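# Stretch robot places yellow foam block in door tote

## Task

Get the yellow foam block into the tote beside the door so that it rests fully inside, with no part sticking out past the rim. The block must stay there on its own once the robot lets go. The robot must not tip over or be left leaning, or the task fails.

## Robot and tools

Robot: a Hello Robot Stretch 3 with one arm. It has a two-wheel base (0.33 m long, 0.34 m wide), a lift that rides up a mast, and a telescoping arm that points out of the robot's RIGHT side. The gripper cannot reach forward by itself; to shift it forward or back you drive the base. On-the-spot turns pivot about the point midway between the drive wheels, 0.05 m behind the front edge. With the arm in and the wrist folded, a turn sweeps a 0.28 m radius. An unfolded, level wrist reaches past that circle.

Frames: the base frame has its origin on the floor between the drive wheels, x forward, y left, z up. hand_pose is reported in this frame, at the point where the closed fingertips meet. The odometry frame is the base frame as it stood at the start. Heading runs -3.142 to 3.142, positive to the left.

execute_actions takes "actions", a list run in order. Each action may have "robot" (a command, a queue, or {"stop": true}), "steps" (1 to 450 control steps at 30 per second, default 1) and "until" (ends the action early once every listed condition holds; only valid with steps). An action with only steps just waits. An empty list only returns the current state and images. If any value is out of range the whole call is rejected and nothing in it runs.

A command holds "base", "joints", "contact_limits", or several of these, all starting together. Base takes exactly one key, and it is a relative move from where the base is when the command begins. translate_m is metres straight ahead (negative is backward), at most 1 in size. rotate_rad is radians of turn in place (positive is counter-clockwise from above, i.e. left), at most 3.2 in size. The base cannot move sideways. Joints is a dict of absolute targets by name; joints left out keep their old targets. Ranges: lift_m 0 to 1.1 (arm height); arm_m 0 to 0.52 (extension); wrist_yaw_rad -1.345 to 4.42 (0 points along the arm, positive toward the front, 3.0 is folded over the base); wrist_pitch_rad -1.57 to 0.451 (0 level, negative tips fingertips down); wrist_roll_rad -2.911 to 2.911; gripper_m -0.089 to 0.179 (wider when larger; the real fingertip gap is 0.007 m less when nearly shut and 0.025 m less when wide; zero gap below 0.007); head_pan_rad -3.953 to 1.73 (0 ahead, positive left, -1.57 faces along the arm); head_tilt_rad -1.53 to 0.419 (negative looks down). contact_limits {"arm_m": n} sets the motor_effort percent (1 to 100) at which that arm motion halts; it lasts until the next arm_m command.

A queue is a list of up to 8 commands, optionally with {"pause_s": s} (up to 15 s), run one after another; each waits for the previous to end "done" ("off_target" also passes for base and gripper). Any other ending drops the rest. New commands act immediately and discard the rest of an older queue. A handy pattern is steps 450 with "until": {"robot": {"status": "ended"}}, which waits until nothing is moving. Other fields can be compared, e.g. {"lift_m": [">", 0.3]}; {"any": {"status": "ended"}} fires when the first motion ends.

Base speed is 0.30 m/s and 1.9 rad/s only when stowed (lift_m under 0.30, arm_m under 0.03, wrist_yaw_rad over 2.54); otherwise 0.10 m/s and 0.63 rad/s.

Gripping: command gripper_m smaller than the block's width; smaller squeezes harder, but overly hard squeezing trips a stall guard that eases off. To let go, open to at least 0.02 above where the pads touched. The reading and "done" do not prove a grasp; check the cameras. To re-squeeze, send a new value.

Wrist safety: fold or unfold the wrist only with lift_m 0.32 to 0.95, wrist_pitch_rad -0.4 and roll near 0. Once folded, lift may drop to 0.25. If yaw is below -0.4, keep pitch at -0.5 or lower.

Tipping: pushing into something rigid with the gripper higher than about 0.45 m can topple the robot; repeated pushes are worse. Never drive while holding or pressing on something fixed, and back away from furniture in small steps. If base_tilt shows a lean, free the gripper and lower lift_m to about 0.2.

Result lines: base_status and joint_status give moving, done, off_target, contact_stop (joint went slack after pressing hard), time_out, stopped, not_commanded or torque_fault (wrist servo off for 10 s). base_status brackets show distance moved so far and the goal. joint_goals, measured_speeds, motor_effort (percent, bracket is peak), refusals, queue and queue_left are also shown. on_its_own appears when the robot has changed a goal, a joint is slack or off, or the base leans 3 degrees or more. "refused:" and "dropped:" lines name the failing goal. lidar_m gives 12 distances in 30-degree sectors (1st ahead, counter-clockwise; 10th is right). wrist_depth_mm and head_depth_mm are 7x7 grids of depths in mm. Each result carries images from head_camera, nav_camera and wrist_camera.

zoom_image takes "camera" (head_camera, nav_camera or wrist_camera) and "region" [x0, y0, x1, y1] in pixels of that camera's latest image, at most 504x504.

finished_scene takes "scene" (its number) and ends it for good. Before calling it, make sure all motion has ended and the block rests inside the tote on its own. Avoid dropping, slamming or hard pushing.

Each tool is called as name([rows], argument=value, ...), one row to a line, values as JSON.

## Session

execute_actions(actions=[])

Scene clock: 0.00 s.
robot.base_odometry: x=+0.000 y=+0.000 heading=+0.000 (m, m, rad; robot's odometry frame)
robot.turned_by_wheels: +0.000 (rad since the last result)
robot.turned_by_imu: +0.000 (rad since the last result)
robot.base_tilt: forward=+0.3 right=-1.7 (deg)
robot.lidar_m: 0.81 0.79 0.83 1.17 2.21 1.29 0.98 0.95 1.00 1.54 1.50 1.07
robot.head_depth_mm: 1003 990 990 979 978 963 960 / 941 935 929 923 919 917 906 / 897 890 887 879 873 870 861 / 847 844 839 838 829 825 821 / 801 781 777 772 790 786 781 / 762 744 743 741 753 753 747 / 725 714 712 707 723 723 717
robot.base_status: not_commanded
robot.joint_positions: lift_m=+0.522 arm_m=-0.002 wrist_yaw_rad=+2.852 wrist_pitch_rad=-0.315 wrist_roll_rad=+0.013 gripper_m=+0.037 head_pan_rad=-0.016 head_tilt_rad=-0.014
robot.joint_goals: lift_m=+0.522 arm_m=-0.002 wrist_yaw_rad=+2.852 wrist_pitch_rad=-0.315 wrist_roll_rad=+0.013 gripper_m=+0.037 head_pan_rad=-0.016 head_tilt_rad=-0.014
robot.joint_status: lift_m=not_commanded arm_m=not_commanded wrist_yaw_rad=not_commanded wrist_pitch_rad=not_commanded wrist_roll_rad=not_commanded gripper_m=not_commanded head_pan_rad=not_commanded head_tilt_rad=not_commanded
robot.measured_speeds: translate_m=+0.000 rotate_rad=+0.000 lift_m=+0.000 arm_m=+0.000 wrist_yaw_rad=+0.000 wrist_pitch_rad=+0.000 wrist_roll_rad=+0.000 head_pan_rad=+0.000 head_tilt_rad=+0.000
robot: refusals=0 queue=idle queue_left=0
robot.motor_effort: left_wheel=-1 right_wheel=-1 lift_m=+23 arm_m=+0 wrist_yaw_rad=+1 wrist_pitch_rad=+5 wrist_roll_rad=+0 gripper_m=-1 head_pan_rad=+0 head_tilt_rad=+1 (%)
robot.hand_pose: x=+0.0462 y=+0.0833 z=+0.5586 quat_wxyz=(+0.211, +0.711, +0.008, +0.671) (m; robot's base frame)
robot.wrist_depth_mm: - - - - 840 694 575 / - - - - 906 714 600 / - - - - 952 758 630 / - - - - - 801 648 / - - - - 989 842 688 / 834 - 808 865 924 833 713 / 718 718 735 731 730 753 723
pictures: head_camera (sideways: a quarter turn clockwise sets it upright), nav_camera (sideways: a quarter turn counterclockwise sets it upright), wrist_camera
Images, in order (width x height): head_camera 896x504, nav_camera 672x504, wrist_camera 644x364.

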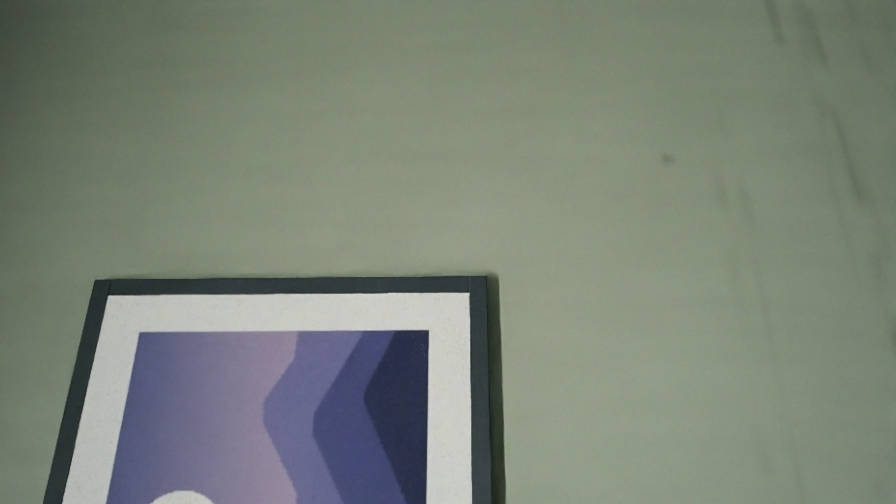

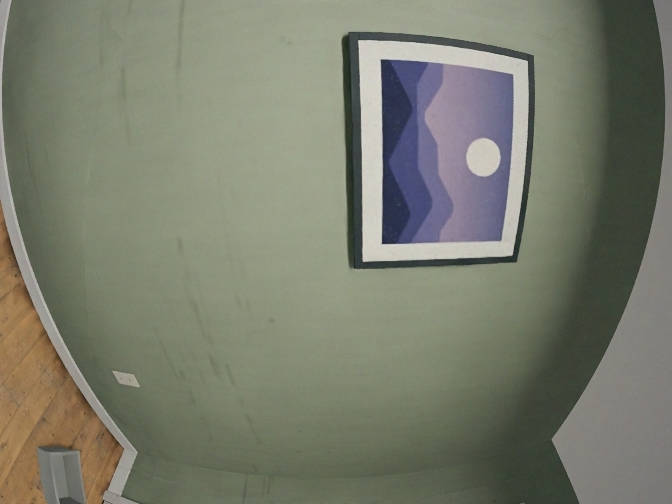

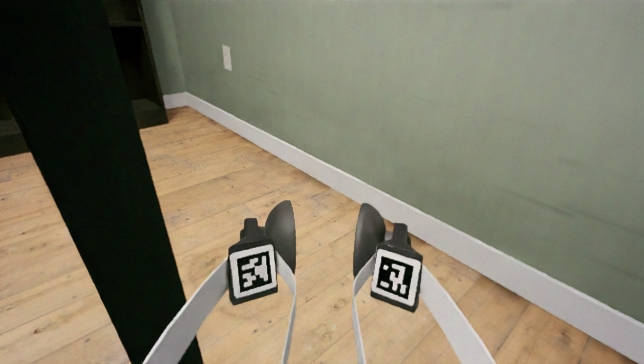

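execute_actions([
  {"robot":{"joints":{"head_pan_rad":1.7,"head_tilt_rad":-0.4,"lift_m":0.28,"wrist_pitch_rad":-0.4}},"steps":450,"until":{"robot":{"status":"ended"}}},
])

execute_actions([
  {"robot":{"joints":{"head_pan_rad":0,"head_tilt_rad":-0.8},"base":{"rotate_rad":-1.7}},"steps":450,"until":{"robot":{"status":"ended"}}},
])

Scene clock: 3.20 s.
robot.base_odometry: x=+0.000 y=+0.000 heading=+0.000 (m, m, rad; robot's odometry frame)
robot.turned_by_wheels: +0.000 (rad since the last result)
robot.turned_by_imu: -0.001 (rad since the last result)
robot.base_tilt: forward=+0.5 right=-1.3 (deg)
robot.lidar_m: 0.81 0.79 0.83 1.17 2.23 1.29 0.98 0.95 1.00 1.54 1.50 1.07
robot.head_depth_mm: 1199 1239 1290 1331 1401 1451 1441 / 1407 1473 1551 1615 1701 1746 1526 / 1703 1806 1915 2057 2159 1935 1526 / 2062 2199 2338 2444 2438 1932 1533 / 2039 2164 2198 2291 2368 1928 1540 / 1998 2090 2148 2238 2371 1953 1547 / 1931 2024 2094 2190 - - -
robot.base_status: not_commanded
robot.joint_positions: lift_m=+0.280 arm_m=-0.002 wrist_yaw_rad=+2.852 wrist_pitch_rad=-0.415 wrist_roll_rad=+0.013 gripper_m=+0.037 head_pan_rad=+1.693 head_tilt_rad=-0.395
robot.joint_goals: lift_m=+0.280 arm_m=-0.002 wrist_yaw_rad=+2.852 wrist_pitch_rad=-0.400 wrist_roll_rad=+0.013 gripper_m=+0.037 head_pan_rad=+1.700 head_tilt_rad=-0.400
robot.joint_status: lift_m=done arm_m=not_commanded wrist_yaw_rad=not_commanded wrist_pitch_rad=done wrist_roll_rad=not_commanded gripper_m=not_commanded head_pan_rad=done head_tilt_rad=done
robot.measured_speeds: translate_m=+0.000 rotate_rad=+0.000 lift_m=+0.000 arm_m=+0.000 wrist_yaw_rad=+0.000 wrist_pitch_rad=+0.000 wrist_roll_rad=+0.000 head_pan_rad=+0.000 head_tilt_rad=+0.000
robot: refusals=0 queue=done queue_left=0
robot.motor_effort: left_wheel=-1(1) right_wheel=-1(1) lift_m=+18(23) arm_m=+0(0) wrist_yaw_rad=+0(1) wrist_pitch_rad=+5(5) wrist_roll_rad=+0(0) gripper_m=+0(0) head_pan_rad=+5(64) head_tilt_rad=-3(30) (%)
robot.hand_pose: x=+0.0429 y=+0.0725 z=+0.2937 quat_wxyz=(+0.245, +0.710, +0.043, +0.659) (m; robot's base frame)
robot.wrist_depth_mm: - - - - 843 701 585 / - - - - 922 739 612 / 923 918 924 962 883 787 650 / 700 - 700 702 715 733 656 / 564 - 587 587 596 598 599 / 479 - - 492 514 496 494 / - - - 430 424 425 427
pictures: head_camera (sideways: a quarter turn clockwise sets it upright), nav_camera (sideways: a quarter turn counterclockwise sets it upright), wrist_camera
Images, in order (width x height): head_camera 896x504, nav_camera 672x504, wrist_camera 644x364.

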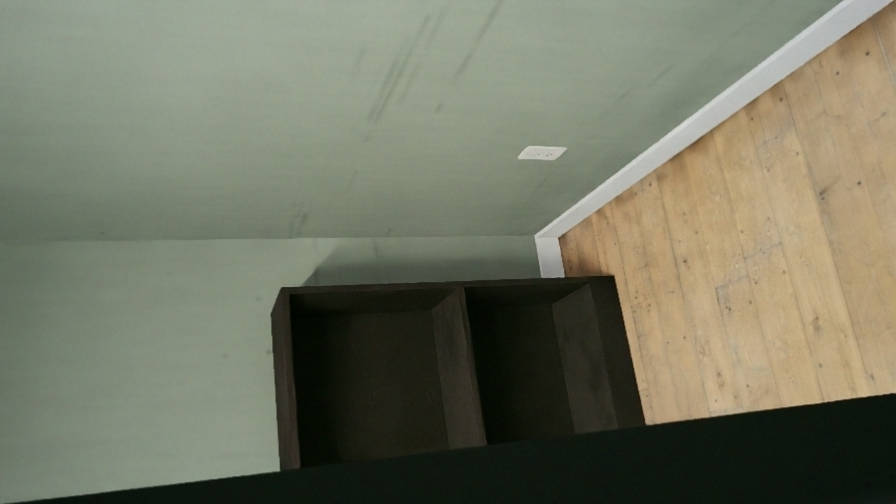

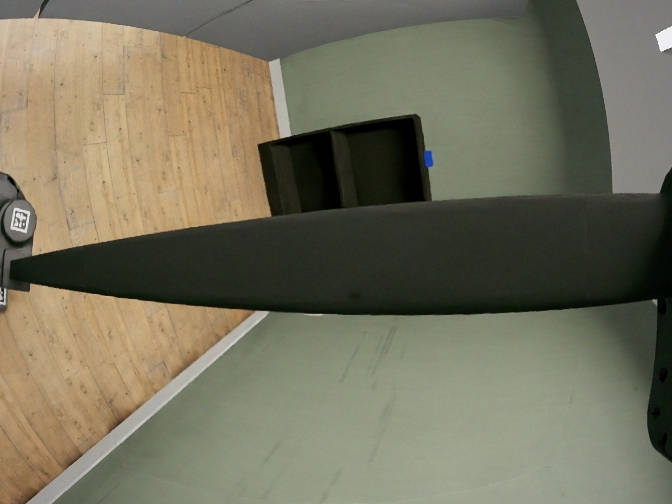

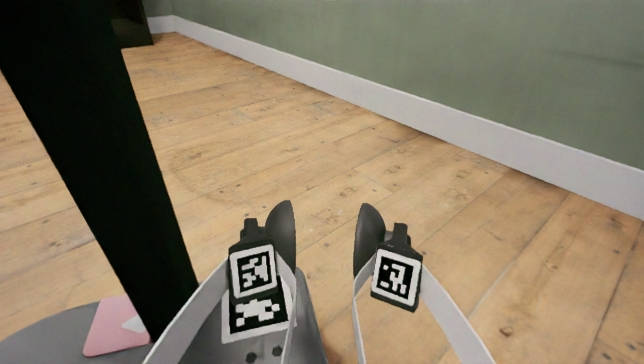

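Scene clock: 5.47 s.
robot.base_odometry: x=+0.000 y=+0.000 heading=-1.700 (m, m, rad; robot's odometry frame)
robot.turned_by_wheels: -1.700 (rad since the last result)
robot.turned_by_imu: -1.691 (rad since the last result)
robot.base_tilt: forward=+0.5 right=-1.5 (deg)
robot.lidar_m: 1.62 1.50 1.23 0.84 0.79 0.80 1.03 1.94 1.49 1.02 0.95 0.97
robot.head_depth_mm: 1962 2295 2369 1886 1572 1367 1190 / 1838 2126 2264 1898 1588 1364 1203 / 1718 1947 2204 1905 1600 1369 1198 / 1607 1810 2069 1922 1610 1373 1206 / 1521 1705 1932 1907 1617 1372 1204 / 1444 1599 1788 1890 1610 1385 1209 / 1356 1491 1674 1833 1625 1401 1213
robot.base_status: done (rotate_rad -1.6998 of -1.7000)
robot.joint_positions: lift_m=+0.280 arm_m=-0.002 wrist_yaw_rad=+2.852 wrist_pitch_rad=-0.415 wrist_roll_rad=+0.013 gripper_m=+0.037 head_pan_rad=+0.007 head_tilt_rad=-0.791
robot.joint_goals: lift_m=+0.280 arm_m=-0.002 wrist_yaw_rad=+2.852 wrist_pitch_rad=-0.400 wrist_roll_rad=+0.013 gripper_m=+0.037 head_pan_rad=+0.000 head_tilt_rad=-0.800
robot.joint_status: lift_m=done arm_m=not_commanded wrist_yaw_rad=not_commanded wrist_pitch_rad=done wrist_roll_rad=not_commanded gripper_m=not_commanded head_pan_rad=done head_tilt_rad=done
robot.measured_speeds: translate_m=+0.000 rotate_rad=+0.000 lift_m=+0.000 arm_m=+0.000 wrist_yaw_rad=+0.000 wrist_pitch_rad=+0.000 wrist_roll_rad=+0.000 head_pan_rad=+0.000 head_tilt_rad=+0.000
robot: refusals=0 queue=done queue_left=0
robot.motor_effort: left_wheel=+4(16) right_wheel=-4(8) lift_m=+18(18) arm_m=-1(1) wrist_yaw_rad=+1(0) wrist_pitch_rad=+5(5) wrist_roll_rad=+0(0) gripper_m=-1(0) head_pan_rad=-4(64) head_tilt_rad=-5(34) (%)
robot.hand_pose: x=+0.0429 y=+0.0724 z=+0.2937 quat_wxyz=(+0.245, +0.710, +0.043, +0.659) (m; robot's base frame)
robot.wrist_depth_mm: - 744 885 - - - - / - 806 992 - - - - / 657 846 925 938 973 965 994 / 650 - 709 722 728 736 754 / 563 - 586 579 601 586 594 / 478 - - 490 498 487 502 / - - - 430 422 425 429
pictures: head_camera (sideways: a quarter turn clockwise sets it upright), nav_camera (sideways: a quarter turn counterclockwise sets it upright), wrist_camera
Images, in order (width x height): head_camera 896x504, nav_camera 672x504, wrist_camera 644x364.

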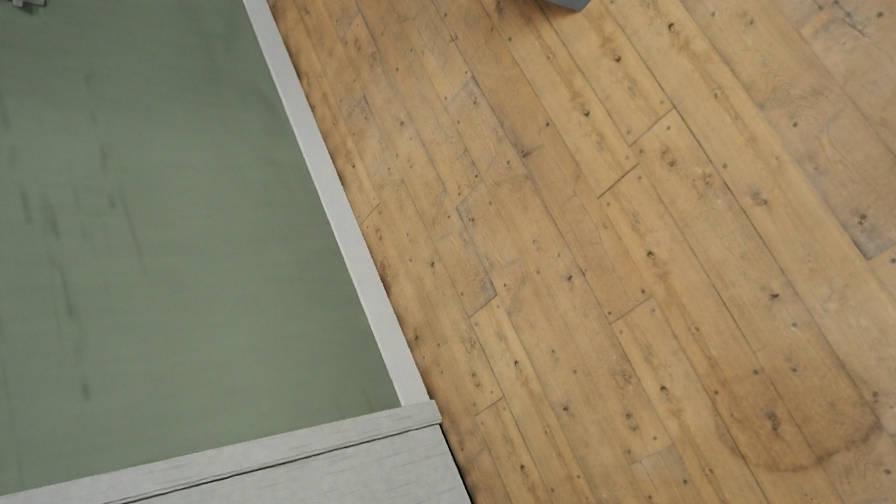

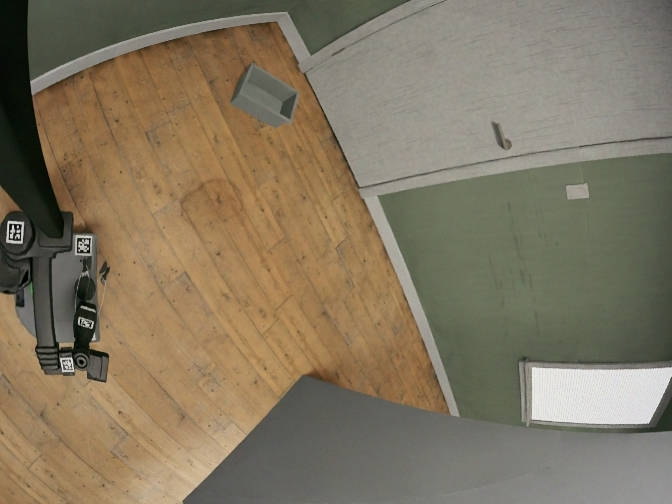

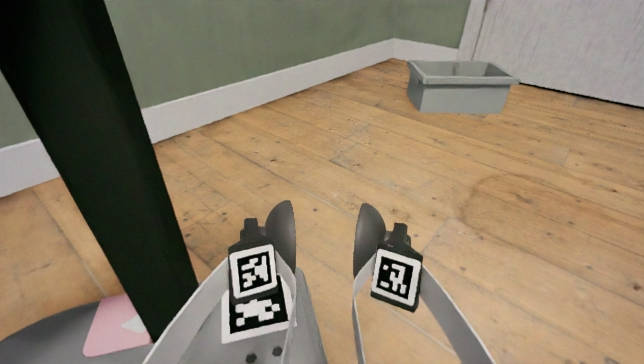

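execute_actions([
  {"robot":[{"base":{"translate_m":1.0}},{"base":{"translate_m":0.2}},{"base":{"rotate_rad":-0.96},"joints":{"head_pan_rad":-1.2,"head_tilt_rad":-0.5}},{"base":{"translate_m":1.0}}],"steps":450,"until":{"robot":{"status":"ended"}}},
])

Scene clock: 19.93 s.
robot.base_odometry: x=-1.041 y=-1.654 heading=-2.660 (m, m, rad; robot's odometry frame)
robot.turned_by_wheels: -0.960 (rad since the last result)
robot.turned_by_imu: -0.958 (rad since the last result)
robot.base_tilt: forward=+0.4 right=-1.4 (deg)
robot.lidar_m: 1.86 0.76 0.55 0.53 0.55 0.75 1.99 0.62 0.52 1.35 2.68 2.36
robot.head_depth_mm: 2837 2938 3233 2867 2128 1681 1390 / 2908 3029 3316 2910 2136 1699 1401 / 2992 3142 3473 2928 2174 1698 1402 / 3172 3295 3587 2941 2167 1695 1399 / 3255 3585 3684 2969 2159 1698 1407 / 3344 3706 3927 2996 2190 1692 1410 / 3163 3354 3459 3039 2158 1715 1414
robot.base_status: done (translate_m +1.0000 of +1.0000)
robot.joint_positions: lift_m=+0.280 arm_m=-0.002 wrist_yaw_rad=+2.852 wrist_pitch_rad=-0.415 wrist_roll_rad=+0.013 gripper_m=+0.037 head_pan_rad=-1.193 head_tilt_rad=-0.507
robot.joint_goals: lift_m=+0.280 arm_m=-0.002 wrist_yaw_rad=+2.852 wrist_pitch_rad=-0.400 wrist_roll_rad=+0.013 gripper_m=+0.037 head_pan_rad=-1.200 head_tilt_rad=-0.500
robot.joint_status: lift_m=done arm_m=not_commanded wrist_yaw_rad=not_commanded wrist_pitch_rad=done wrist_roll_rad=not_commanded gripper_m=not_commanded head_pan_rad=done head_tilt_rad=done
robot.measured_speeds: translate_m=+0.000 rotate_rad=+0.000 lift_m=+0.000 arm_m=+0.000 wrist_yaw_rad=+0.000 wrist_pitch_rad=+0.000 wrist_roll_rad=+0.000 head_pan_rad=+0.000 head_tilt_rad=+0.000
robot: refusals=0 queue=done queue_left=0
robot.motor_effort: left_wheel=+3(14) right_wheel=-4(8) lift_m=+18(19) arm_m=+0(1) wrist_yaw_rad=+0(1) wrist_pitch_rad=+5(6) wrist_roll_rad=+0(0) gripper_m=+0(1) head_pan_rad=-5(62) head_tilt_rad=+4(28) (%)
robot.hand_pose: x=+0.0429 y=+0.0724 z=+0.2935 quat_wxyz=(+0.245, +0.710, +0.043, +0.659) (m; robot's base frame)
robot.wrist_depth_mm: - 481 512 544 590 634 693 / - 526 558 592 652 716 790 / 523 573 602 675 723 809 879 / 573 - 645 690 725 730 741 / 566 - 594 588 592 591 599 / 472 - - 484 505 494 499 / - - - 435 419 430 432
pictures: head_camera (sideways: a quarter turn clockwise sets it upright), nav_camera (sideways: a quarter turn counterclockwise sets it upright), wrist_camera
Images, in order (width x height): head_camera 896x504, nav_camera 672x504, wrist_camera 644x364.

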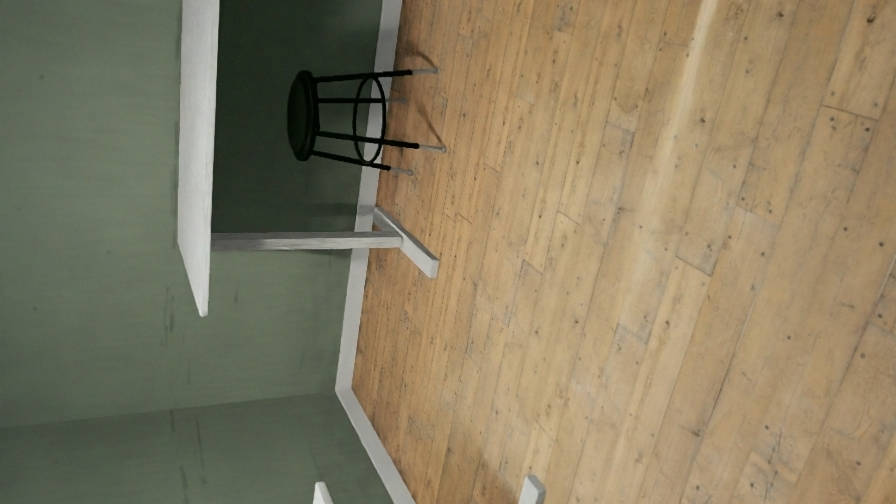

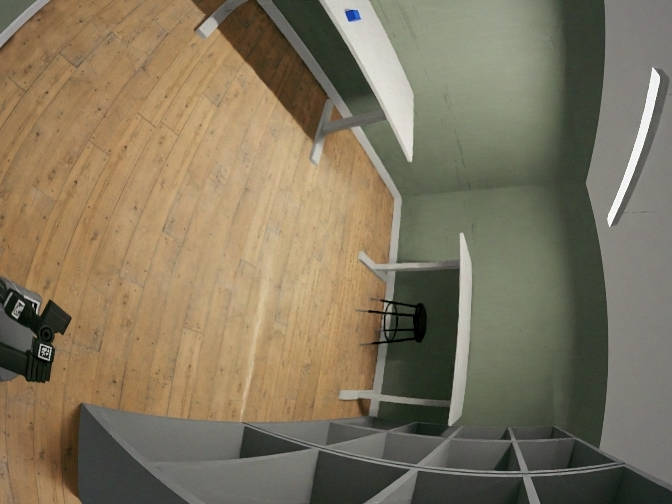

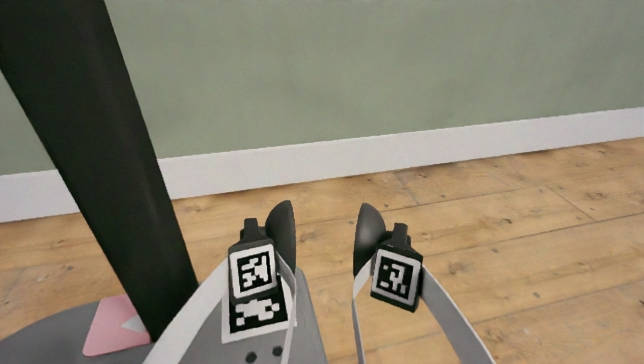

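execute_actions([
  {"robot":[{"base":{"rotate_rad":-1.1},"joints":{"head_pan_rad":-1.8,"head_tilt_rad":-0.5}},{"base":{"translate_m":1.0}}],"steps":450,"until":{"robot":{"status":"ended"}}},
])

Scene clock: 27.07 s.
robot.base_odometry: x=-1.856 y=-1.074 heading=+2.524 (m, m, rad; robot's odometry frame)
robot.turned_by_wheels: -1.100 (rad since the last result)
robot.turned_by_imu: -1.096 (rad since the last result)
robot.base_tilt: forward=+0.4 right=-1.5 (deg)
robot.lidar_m: 2.00 1.49 1.84 1.52 1.52 1.43 1.47 0.86 1.19 0.85 1.54 1.85
robot.head_depth_mm: 979 1056 1049 799 1249 982 1301 / 1009 1084 1057 1282 1247 1018 1304 / 1034 1119 1062 1322 1263 1064 1317 / 1051 1148 1067 1362 1261 1102 1319 / 979 1025 1002 1088 1180 1148 1281 / 787 820 855 898 1002 1103 1308 / 706 756 835 931 1224 1505 1349
robot.base_status: done (translate_m +1.0000 of +1.0000)
robot.joint_positions: lift_m=+0.280 arm_m=-0.002 wrist_yaw_rad=+2.852 wrist_pitch_rad=-0.415 wrist_roll_rad=+0.013 gripper_m=+0.037 head_pan_rad=-1.793 head_tilt_rad=-0.507
robot.joint_goals: lift_m=+0.280 arm_m=-0.002 wrist_yaw_rad=+2.852 wrist_pitch_rad=-0.400 wrist_roll_rad=+0.013 gripper_m=+0.037 head_pan_rad=-1.800 head_tilt_rad=-0.500
robot.joint_status: lift_m=done arm_m=not_commanded wrist_yaw_rad=not_commanded wrist_pitch_rad=done wrist_roll_rad=not_commanded gripper_m=not_commanded head_pan_rad=done head_tilt_rad=done
robot.measured_speeds: translate_m=+0.000 rotate_rad=+0.000 lift_m=+0.000 arm_m=+0.000 wrist_yaw_rad=+0.000 wrist_pitch_rad=+0.000 wrist_roll_rad=+0.000 head_pan_rad=+0.000 head_tilt_rad=+0.000
robot: refusals=0 queue=done queue_left=0
robot.motor_effort: left_wheel=+3(15) right_wheel=-4(8) lift_m=+19(17) arm_m=-1(1) wrist_yaw_rad=+1(0) wrist_pitch_rad=+6(5) wrist_roll_rad=+0(0) gripper_m=-1(1) head_pan_rad=-5(54) head_tilt_rad=+3(4) (%)
robot.hand_pose: x=+0.0429 y=+0.0723 z=+0.2935 quat_wxyz=(+0.245, +0.710, +0.043, +0.659) (m; robot's base frame)
robot.wrist_depth_mm: - - - - - - - / - - - - - - - / 879 904 931 952 952 973 969 / 698 - 711 714 734 745 728 / 574 - 584 569 594 591 600 / 471 - - 487 508 494 499 / - - - 433 420 419 430
pictures: head_camera (sideways: a quarter turn clockwise sets it upright), nav_camera (sideways: a quarter turn counterclockwise sets it upright), wrist_camera
Images, in order (width x height): head_camera 896x504, nav_camera 672x504, wrist_camera 644x364.

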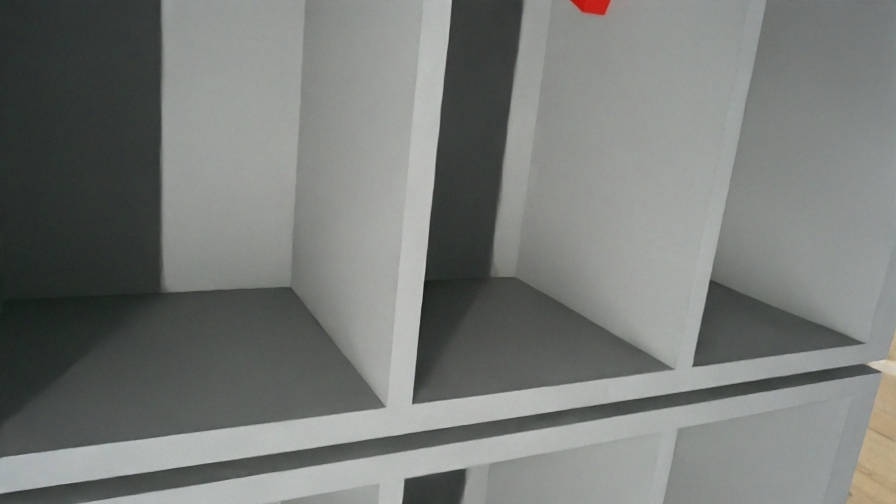

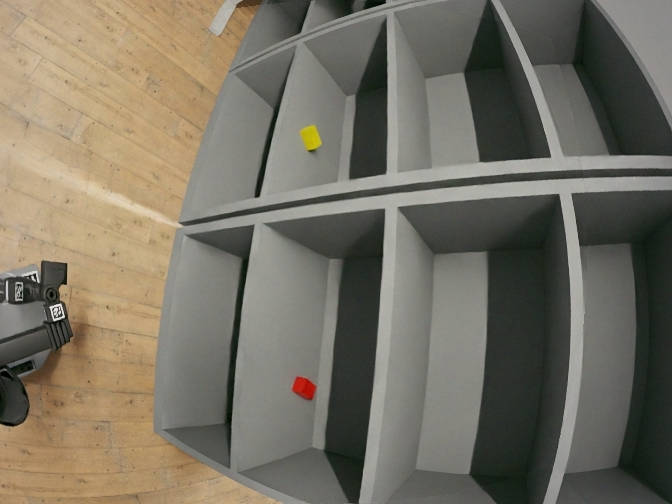

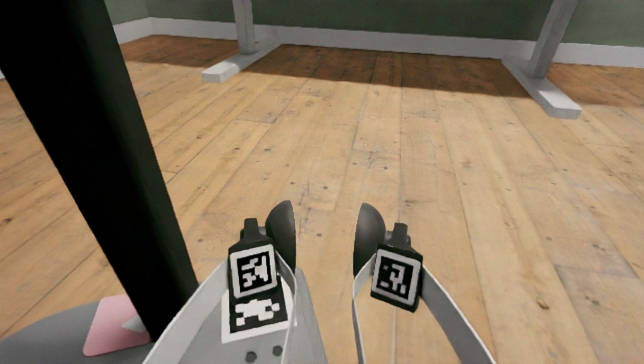

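execute_actions([
  {"robot":[{"base":{"rotate_rad":-0.8},"joints":{"head_pan_rad":-1.57,"head_tilt_rad":-0.85}},{"base":{"translate_m":0.8}},{"base":{"rotate_rad":0.32}},{"joints":{"lift_m":0.6,"wrist_yaw_rad":0,"gripper_m":0.17}}],"steps":450,"until":{"robot":{"status":"ended"}}},
])

Scene clock: 38.77 s.
robot.base_odometry: x=-1.978 y=-0.284 heading=+2.044 (m, m, rad; robot's odometry frame)
robot.turned_by_wheels: -0.480 (rad since the last result)
robot.turned_by_imu: -0.480 (rad since the last result)
robot.base_tilt: forward=+0.4 right=-1.5 (deg)
robot.lidar_m: 1.12 1.40 2.20 1.65 2.17 2.29 2.19 1.28 0.53 0.92 0.85 0.75
robot.head_depth_mm: 777 623 538 887 851 1035 1188 / 789 627 542 1045 891 1208 1205 / 791 633 545 1053 894 1270 - / 789 634 535 1053 895 1275 1180 / 791 638 535 1054 905 1271 1182 / 801 643 538 1063 904 1268 1197 / 804 645 540 1065 905 1274 1191
robot.base_status: done (rotate_rad +0.3198 of +0.3200)
robot.joint_positions: lift_m=+0.600 arm_m=-0.002 wrist_yaw_rad=+0.002 wrist_pitch_rad=-0.415 wrist_roll_rad=+0.013 gripper_m=+0.170 head_pan_rad=-1.577 head_tilt_rad=-0.840
robot.joint_goals: lift_m=+0.600 arm_m=-0.002 wrist_yaw_rad=+0.000 wrist_pitch_rad=-0.400 wrist_roll_rad=+0.013 gripper_m=+0.170 head_pan_rad=-1.570 head_tilt_rad=-0.850
robot.joint_status: lift_m=done arm_m=not_commanded wrist_yaw_rad=done wrist_pitch_rad=done wrist_roll_rad=not_commanded gripper_m=done head_pan_rad=done head_tilt_rad=done
robot.measured_speeds: translate_m=+0.000 rotate_rad=+0.000 lift_m=+0.000 arm_m=+0.000 wrist_yaw_rad=+0.000 wrist_pitch_rad=+0.000 wrist_roll_rad=+0.000 head_pan_rad=+0.000 head_tilt_rad=+0.000
robot: refusals=0 queue=done queue_left=0
robot.motor_effort: left_wheel=-5(14) right_wheel=+1(9) lift_m=+28(30) arm_m=-1(0) wrist_yaw_rad=-2(0) wrist_pitch_rad=+6(5) wrist_roll_rad=+0(0) gripper_m=+0(84) head_pan_rad=+5(32) head_tilt_rad=-6(33) (%)
robot.hand_pose: x=-0.0211 y=-0.3677 z=+0.6130 quat_wxyz=(+0.688, +0.146, -0.696, -0.146) (m; robot's base frame)
robot.wrist_depth_mm: 624 620 626 623 611 398 264 / 597 607 623 633 629 396 262 / 424 428 391 442 449 391 260 / 323 330 333 336 343 342 273 / 662 303 308 307 302 301 303 / 685 745 770 791 753 448 346 / 651 650 667 687 658 435 661
pictures: head_camera (sideways: a quarter turn clockwise sets it upright), nav_camera (sideways: a quarter turn counterclockwise sets it upright), wrist_camera
Images, in order (width x height): head_camera 896x504, nav_camera 672x504, wrist_camera 644x364.

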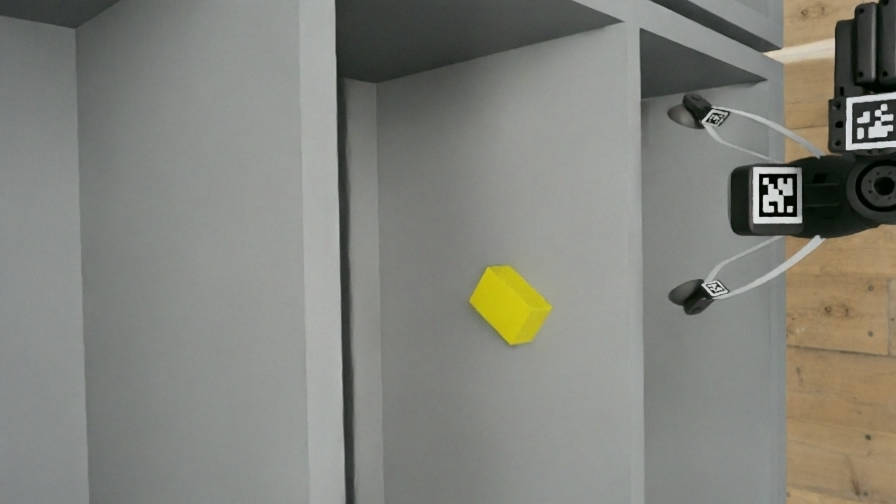

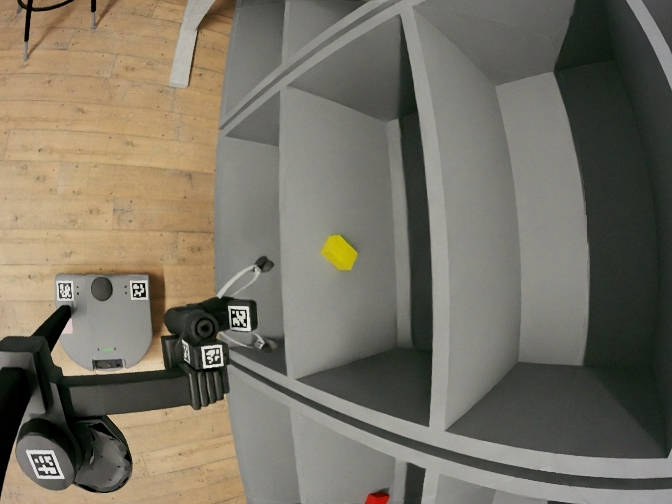

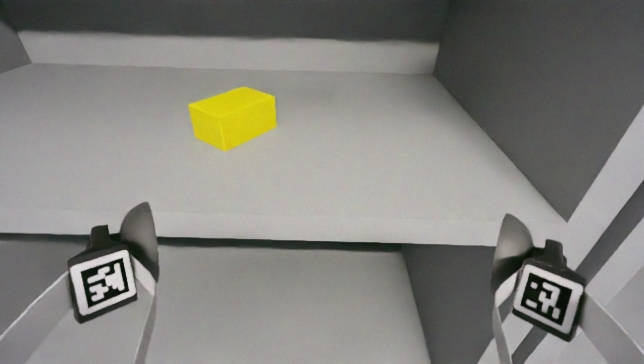

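execute_actions([
  {"robot":[{"base":{"translate_m":0.233},"joints":{"wrist_pitch_rad":-0.6,"wrist_yaw_rad":-0.68,"lift_m":0.64,"arm_m":0.1,"head_pan_rad":-1.75,"gripper_m":0.15}},{"joints":{"arm_m":0.31}}],"steps":450,"until":{"robot":{"status":"ended"}}},
])

Scene clock: 45.63 s.
robot.base_odometry: x=-2.084 y=-0.076 heading=+2.044 (m, m, rad; robot's odometry frame)
robot.turned_by_wheels: +0.000 (rad since the last result)
robot.turned_by_imu: -0.002 (rad since the last result)
robot.base_tilt: forward=+0.5 right=-1.4 (deg)
robot.lidar_m: 0.93 0.85 1.31 1.68 2.18 2.32 2.43 0.67 0.68 0.92 0.59 0.65
robot.head_depth_mm: 817 622 1064 1041 925 1258 1188 / 812 626 545 1047 908 - - / 813 631 544 1108 875 1240 1182 / 797 633 536 1108 860 1258 1181 / 793 638 533 1083 881 1240 1170 / 787 641 534 1065 902 1241 1165 / 775 644 521 1076 904 1225 1162
robot.base_status: done (translate_m +0.2330 of +0.2330)
robot.joint_positions: lift_m=+0.640 arm_m=+0.310 wrist_yaw_rad=-0.679 wrist_pitch_rad=-0.611 wrist_roll_rad=+0.013 gripper_m=+0.150 head_pan_rad=-1.743 head_tilt_rad=-0.840
robot.joint_goals: lift_m=+0.640 arm_m=+0.310 wrist_yaw_rad=-0.680 wrist_pitch_rad=-0.600 wrist_roll_rad=+0.013 gripper_m=+0.150 head_pan_rad=-1.750 head_tilt_rad=-0.850
robot.joint_status: lift_m=done arm_m=done wrist_yaw_rad=done wrist_pitch_rad=done wrist_roll_rad=not_commanded gripper_m=done head_pan_rad=done head_tilt_rad=done
robot.measured_speeds: translate_m=+0.000 rotate_rad=+0.000 lift_m=+0.000 arm_m=+0.000 wrist_yaw_rad=+0.000 wrist_pitch_rad=+0.000 wrist_roll_rad=+0.000 head_pan_rad=+0.000 head_tilt_rad=+0.000
robot: refusals=0 queue=done queue_left=0
robot.motor_effort: left_wheel=-5(6) right_wheel=+1(5) lift_m=+27(31) arm_m=+4(7) wrist_yaw_rad=-1(3) wrist_pitch_rad=+4(7) wrist_roll_rad=+0(0) gripper_m=+0(75) head_pan_rad=-4(30) head_tilt_rad=-5(6) (%)
robot.hand_pose: x=-0.1446 y=-0.6071 z=+0.6116 quat_wxyz=(+0.560, -0.026, -0.710, -0.425) (m; robot's base frame)
robot.wrist_depth_mm: 288 327 386 470 445 356 294 / 312 357 405 432 430 380 311 / 326 341 342 347 349 354 327 / 285 286 291 293 297 298 299 / 249 257 237 210 253 263 257 / 225 - 184 179 225 - 227 / 195 198 189 190 201 201 206
pictures: head_camera (sideways: a quarter turn clockwise sets it upright), nav_camera (sideways: a quarter turn counterclockwise sets it upright), wrist_camera
Images, in order (width x height): head_camera 896x504, nav_camera 672x504, wrist_camera 644x364.

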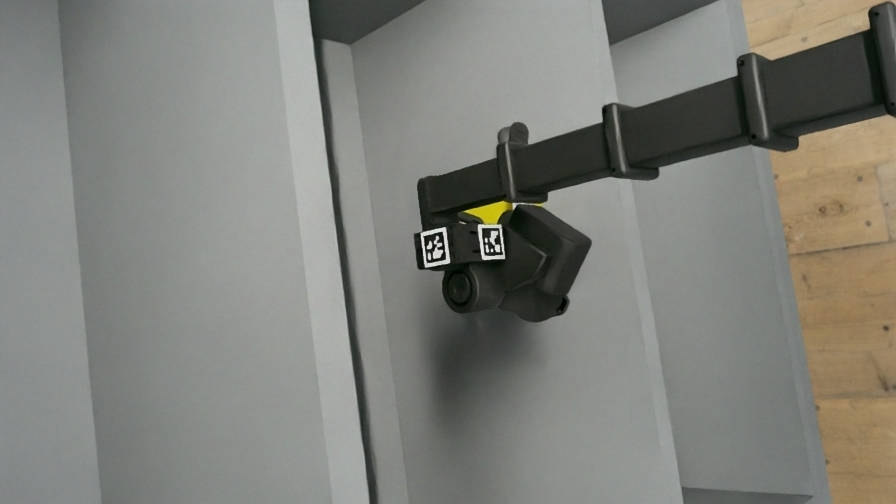

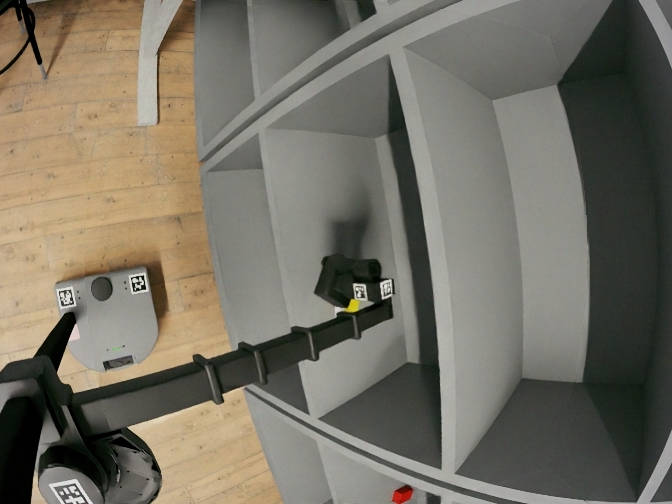

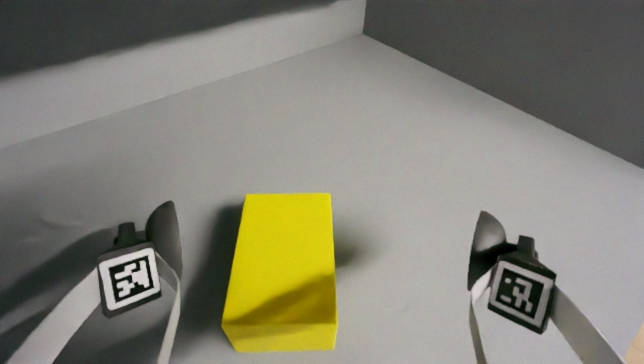

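execute_actions([
  {"robot":[{"base":{"translate_m":0.013},"joints":{"arm_m":0.336}},{"joints":{"lift_m":0.582}},{"joints":{"gripper_m":0.09}}],"steps":450,"until":{"robot":{"status":"ended"}}},
])

Scene clock: 49.27 s.
robot.base_odometry: x=-2.090 y=-0.065 heading=+2.044 (m, m, rad; robot's odometry frame)
robot.turned_by_wheels: +0.000 (rad since the last result)
robot.turned_by_imu: -0.001 (rad since the last result)
robot.base_tilt: forward=+0.5 right=-1.4 (deg)
robot.lidar_m: 0.91 0.84 1.30 1.69 1.70 2.33 2.44 0.68 0.70 0.92 0.58 0.93
robot.head_depth_mm: 820 623 1093 1038 927 1250 1175 / 815 626 545 1046 908 1276 - / 809 627 544 1078 874 1229 1177 / 797 635 537 1113 861 1257 1185 / 794 638 532 1070 881 1239 1172 / 786 640 525 1064 901 1236 1166 / 776 644 522 1067 904 1198 1157
robot.base_status: done (translate_m +0.0130 of +0.0130)
robot.joint_positions: lift_m=+0.582 arm_m=+0.336 wrist_yaw_rad=-0.679 wrist_pitch_rad=-0.593 wrist_roll_rad=+0.013 gripper_m=+0.090 head_pan_rad=-1.743 head_tilt_rad=-0.840
robot.joint_goals: lift_m=+0.582 arm_m=+0.336 wrist_yaw_rad=-0.680 wrist_pitch_rad=-0.600 wrist_roll_rad=+0.013 gripper_m=+0.090 head_pan_rad=-1.750 head_tilt_rad=-0.850
robot.joint_status: lift_m=done arm_m=done wrist_yaw_rad=done wrist_pitch_rad=done wrist_roll_rad=not_commanded gripper_m=done head_pan_rad=done head_tilt_rad=done
robot.measured_speeds: translate_m=+0.000 rotate_rad=+0.000 lift_m=+0.000 arm_m=+0.000 wrist_yaw_rad=+0.000 wrist_pitch_rad=+0.000 wrist_roll_rad=+0.000 head_pan_rad=+0.000 head_tilt_rad=+0.000
robot: refusals=0 queue=done queue_left=0
robot.motor_effort: left_wheel=-4(7) right_wheel=+2(4) lift_m=+17(29) arm_m=+4(8) wrist_yaw_rad=-1(1) wrist_pitch_rad=-3(4) wrist_roll_rad=+0(0) gripper_m=-3(84) head_pan_rad=-5(5) head_tilt_rad=-6(6) (%)
robot.hand_pose: x=-0.1465 y=-0.6355 z=+0.5579 quat_wxyz=(+0.564, -0.033, -0.710, -0.420) (m; robot's base frame)
robot.wrist_depth_mm: 269 303 355 404 411 361 301 / 286 309 323 327 329 334 309 / 257 258 260 265 265 268 270 / 216 217 219 156 221 224 224 / 186 188 186 135 143 192 193 / 165 164 159 118 121 171 169 / 146 147 144 126 143 150 151
pictures: head_camera (sideways: a quarter turn clockwise sets it upright), nav_camera (sideways: a quarter turn counterclockwise sets it upright), wrist_camera
Images, in order (width x height): head_camera 896x504, nav_camera 672x504, wrist_camera 644x364.

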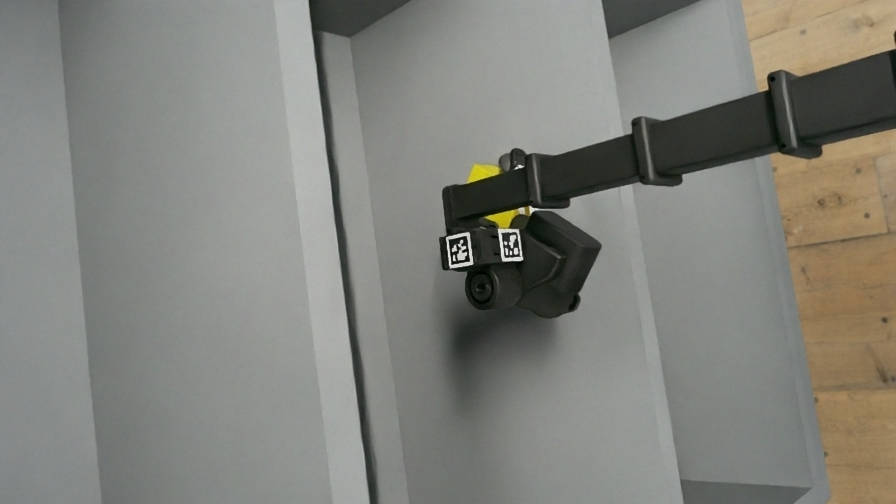

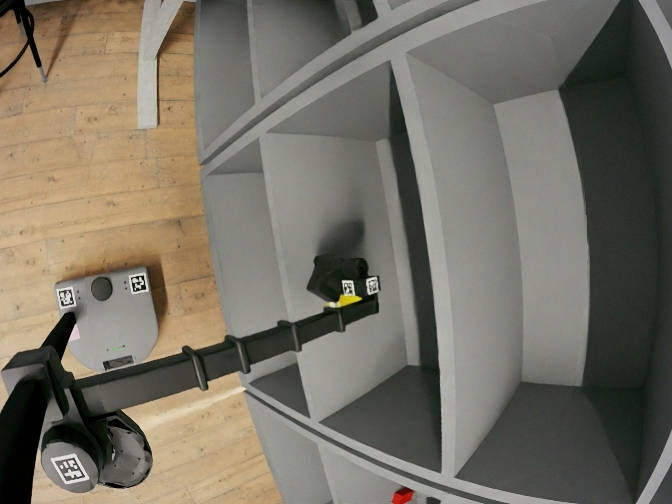

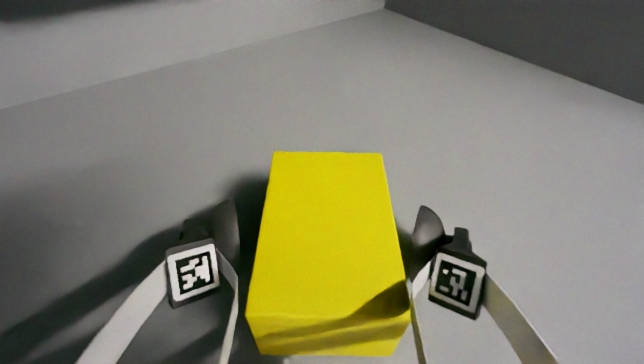

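execute_actions([
  {"robot":[{"joints":{"lift_m":0.589,"arm_m":0.33}},{"joints":{"gripper_m":0.02}},{"joints":{"lift_m":0.63}},{"joints":{"arm_m":0.0,"head_pan_rad":-3.0,"head_tilt_rad":-0.7,"wrist_yaw_rad":0}},{"joints":{"wrist_yaw_rad":2.62,"wrist_pitch_rad":-0.4,"lift_m":0.29},"base":{"translate_m":-0.35}},{"base":{"translate_m":-1.0}}],"steps":450,"until":{"robot":{"status":"ended"}}},
  {"steps":450,"until":{"robot":{"status":"ended"}}},
])

Scene clock: 65.23 s.
robot.base_odometry: x=-1.475 y=-1.266 heading=+2.044 (m, m, rad; robot's odometry frame)
robot.turned_by_wheels: +0.000 (rad since the last result)
robot.turned_by_imu: -0.004 (rad since the last result)
robot.base_tilt: forward=+0.4 right=-1.6 (deg)
robot.lidar_m: 1.78 2.41 1.88 1.66 1.57 1.13 1.08 1.12 1.51 0.50 0.98 0.91
robot.head_depth_mm: 904 1006 1110 1281 1479 1438 1231 / 916 1020 1151 1315 1520 1449 1245 / 920 1025 1172 1347 1549 1448 1246 / 951 1061 1187 1367 1581 1445 1242 / 961 1078 1215 1386 1603 1447 1251 / 976 1088 1229 1422 1637 1474 1257 / 993 1108 1259 1454 1651 1469 1249
robot.base_status: done (translate_m -1.0000 of -1.0000)
robot.joint_positions: lift_m=+0.290 arm_m=+0.000 wrist_yaw_rad=+2.619 wrist_pitch_rad=-0.423 wrist_roll_rad=+0.013 gripper_m=+0.027 head_pan_rad=-2.993 head_tilt_rad=-0.704
robot.joint_goals: lift_m=+0.290 arm_m=+0.000 wrist_yaw_rad=+2.620 wrist_pitch_rad=-0.400 wrist_roll_rad=+0.013 gripper_m=+0.026 head_pan_rad=-3.000 head_tilt_rad=-0.700
robot.joint_status: lift_m=done arm_m=done wrist_yaw_rad=done wrist_pitch_rad=done wrist_roll_rad=not_commanded gripper_m=done head_pan_rad=done head_tilt_rad=done
robot.measured_speeds: translate_m=+0.000 rotate_rad=+0.000 lift_m=+0.000 arm_m=+0.000 wrist_yaw_rad=+0.000 wrist_pitch_rad=+0.000 wrist_roll_rad=+0.000 head_pan_rad=+0.000 head_tilt_rad=+0.000
robot: refusals=0 queue=done queue_left=0
robot.on_its_own: gripper_m is held at +0.026, not at your +0.020, by its stall guard, which is not easing now
robot.motor_effort: left_wheel=-4(16) right_wheel=+1(3) lift_m=+18(28) arm_m=-4(4) wrist_yaw_rad=+2(4) wrist_pitch_rad=+8(10) wrist_roll_rad=+0(0) gripper_m=-19(96) head_pan_rad=-5(63) head_tilt_rad=+2(22) (%)
robot.hand_pose: x=+0.0905 y=+0.0485 z=+0.3018 quat_wxyz=(+0.322, +0.710, -0.037, +0.625) (m; robot's base frame)
robot.wrist_depth_mm: - - - - - - - / - - - - - - - / 904 924 919 939 962 990 996 / 692 703 711 160 715 757 769 / 586 578 568 138 563 592 607 / - 505 124 122 123 506 511 / - - - 149 425 429 433
pictures: head_camera (sideways: a quarter turn clockwise sets it upright), nav_camera (sideways: a quarter turn counterclockwise sets it upright), wrist_camera
Images, in order (width x height): head_camera 896x504, nav_camera 672x504, wrist_camera 644x364.

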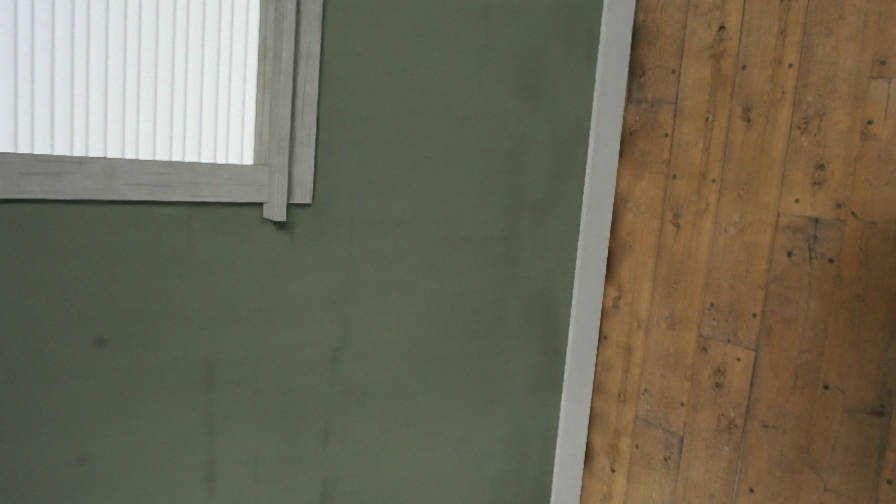

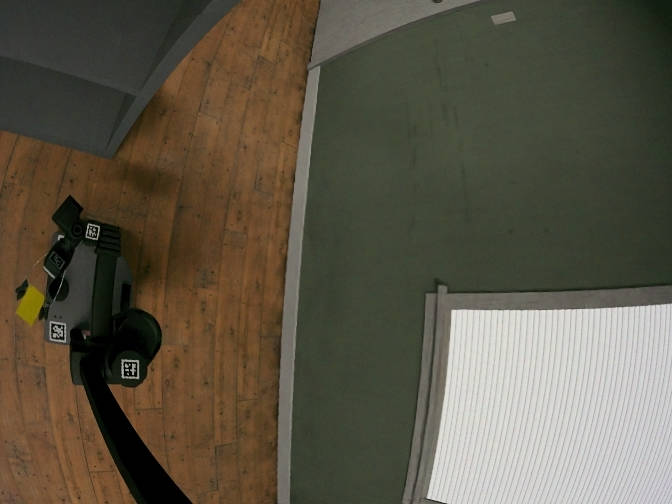

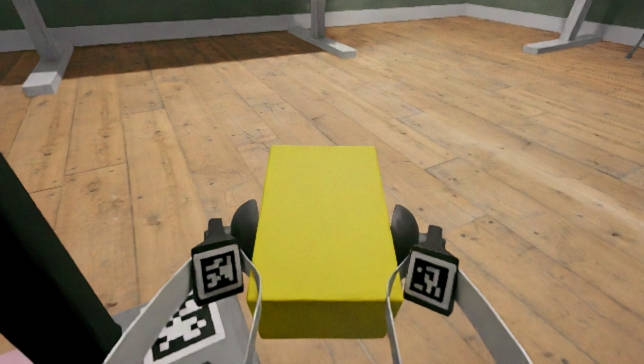

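execute_actions([
  {"robot":[{"base":{"translate_m":-0.52},"joints":{"head_pan_rad":0,"head_tilt_rad":-0.9}},{"base":{"rotate_rad":-1.57}},{"base":{"translate_m":1.0}}],"steps":450,"until":{"robot":{"status":"ended"}}},
])

Scene clock: 75.73 s.
robot.base_odometry: x=-0.348 y=-1.273 heading=+0.474 (m, m, rad; robot's odometry frame)
robot.turned_by_wheels: -1.570 (rad since the last result)
robot.turned_by_imu: -1.564 (rad since the last result)
robot.base_tilt: forward=+0.4 right=-1.5 (deg)
robot.lidar_m: 1.69 1.75 2.35 0.43 0.45 0.60 2.31 0.78 0.56 0.54 0.55 0.70
robot.head_depth_mm: 1560 1722 1839 1676 1488 1294 1154 / 1550 1808 1990 1684 1480 1300 1166 / 1547 1782 1993 1653 1474 1303 1157 / 1556 1793 2004 1696 1495 1305 1163 / 1554 1788 2008 1734 1483 1311 1166 / 1542 1782 1980 1737 1491 1318 1160 / 1554 1791 2005 1757 1506 1323 1176
robot.base_status: done (translate_m +1.0000 of +1.0000)
robot.joint_positions: lift_m=+0.290 arm_m=+0.000 wrist_yaw_rad=+2.619 wrist_pitch_rad=-0.423 wrist_roll_rad=+0.013 gripper_m=+0.027 head_pan_rad=-0.007 head_tilt_rad=-0.890
robot.joint_goals: lift_m=+0.290 arm_m=+0.000 wrist_yaw_rad=+2.620 wrist_pitch_rad=-0.400 wrist_roll_rad=+0.013 gripper_m=+0.026 head_pan_rad=+0.000 head_tilt_rad=-0.900
robot.joint_status: lift_m=done arm_m=done wrist_yaw_rad=done wrist_pitch_rad=done wrist_roll_rad=not_commanded gripper_m=done head_pan_rad=done head_tilt_rad=done
robot.measured_speeds: translate_m=+0.000 rotate_rad=+0.000 lift_m=+0.000 arm_m=+0.000 wrist_yaw_rad=+0.000 wrist_pitch_rad=+0.000 wrist_roll_rad=+0.000 head_pan_rad=+0.000 head_tilt_rad=+0.000
robot: refusals=0 queue=done queue_left=0
robot.on_its_own: gripper_m is held at +0.026, not at your +0.020, by its stall guard, which is not easing now
robot.motor_effort: left_wheel=+3(15) right_wheel=-3(7) lift_m=+17(19) arm_m=-4(4) wrist_yaw_rad=+1(2) wrist_pitch_rad=+8(8) wrist_roll_rad=+0(0) gripper_m=-20(19) head_pan_rad=+5(65) head_tilt_rad=-6(24) (%)
robot.hand_pose: x=+0.0905 y=+0.0485 z=+0.3018 quat_wxyz=(+0.322, +0.710, -0.037, +0.625) (m; robot's base frame)
robot.wrist_depth_mm: 385 - - - - - - / 375 - - - - - - / 405 874 916 937 973 982 968 / 446 658 711 159 733 747 752 / 487 537 568 138 566 595 603 / - 503 125 122 124 502 499 / - - - 149 421 435 437
pictures: head_camera (sideways: a quarter turn clockwise sets it upright), nav_camera (sideways: a quarter turn counterclockwise sets it upright), wrist_camera
Images, in order (width x height): head_camera 896x504, nav_camera 672x504, wrist_camera 644x364.

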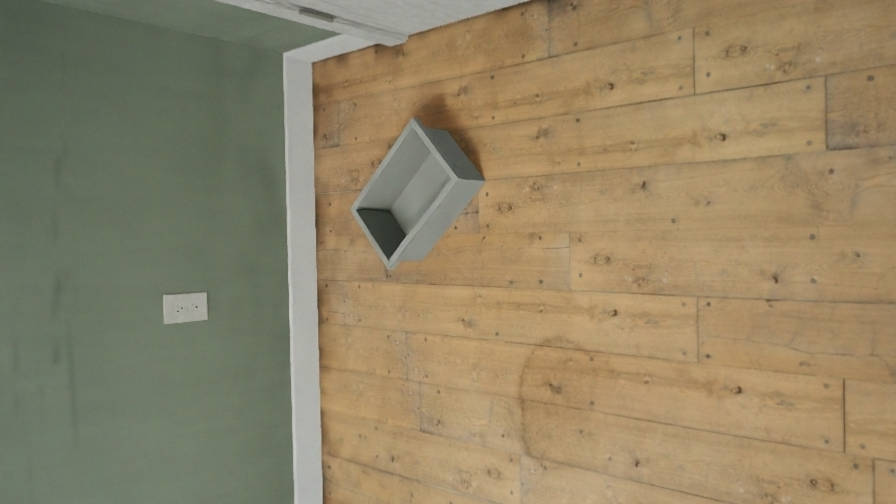

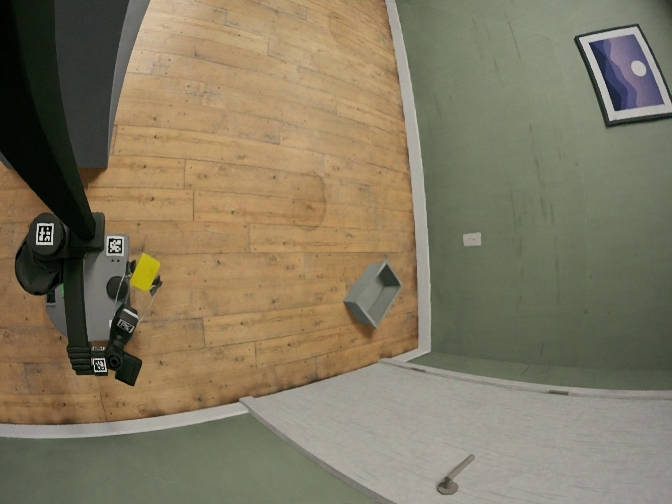

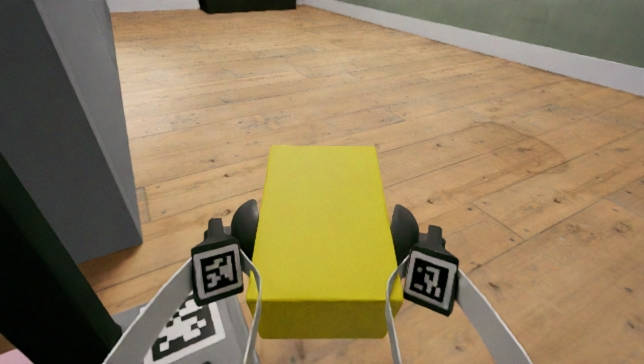

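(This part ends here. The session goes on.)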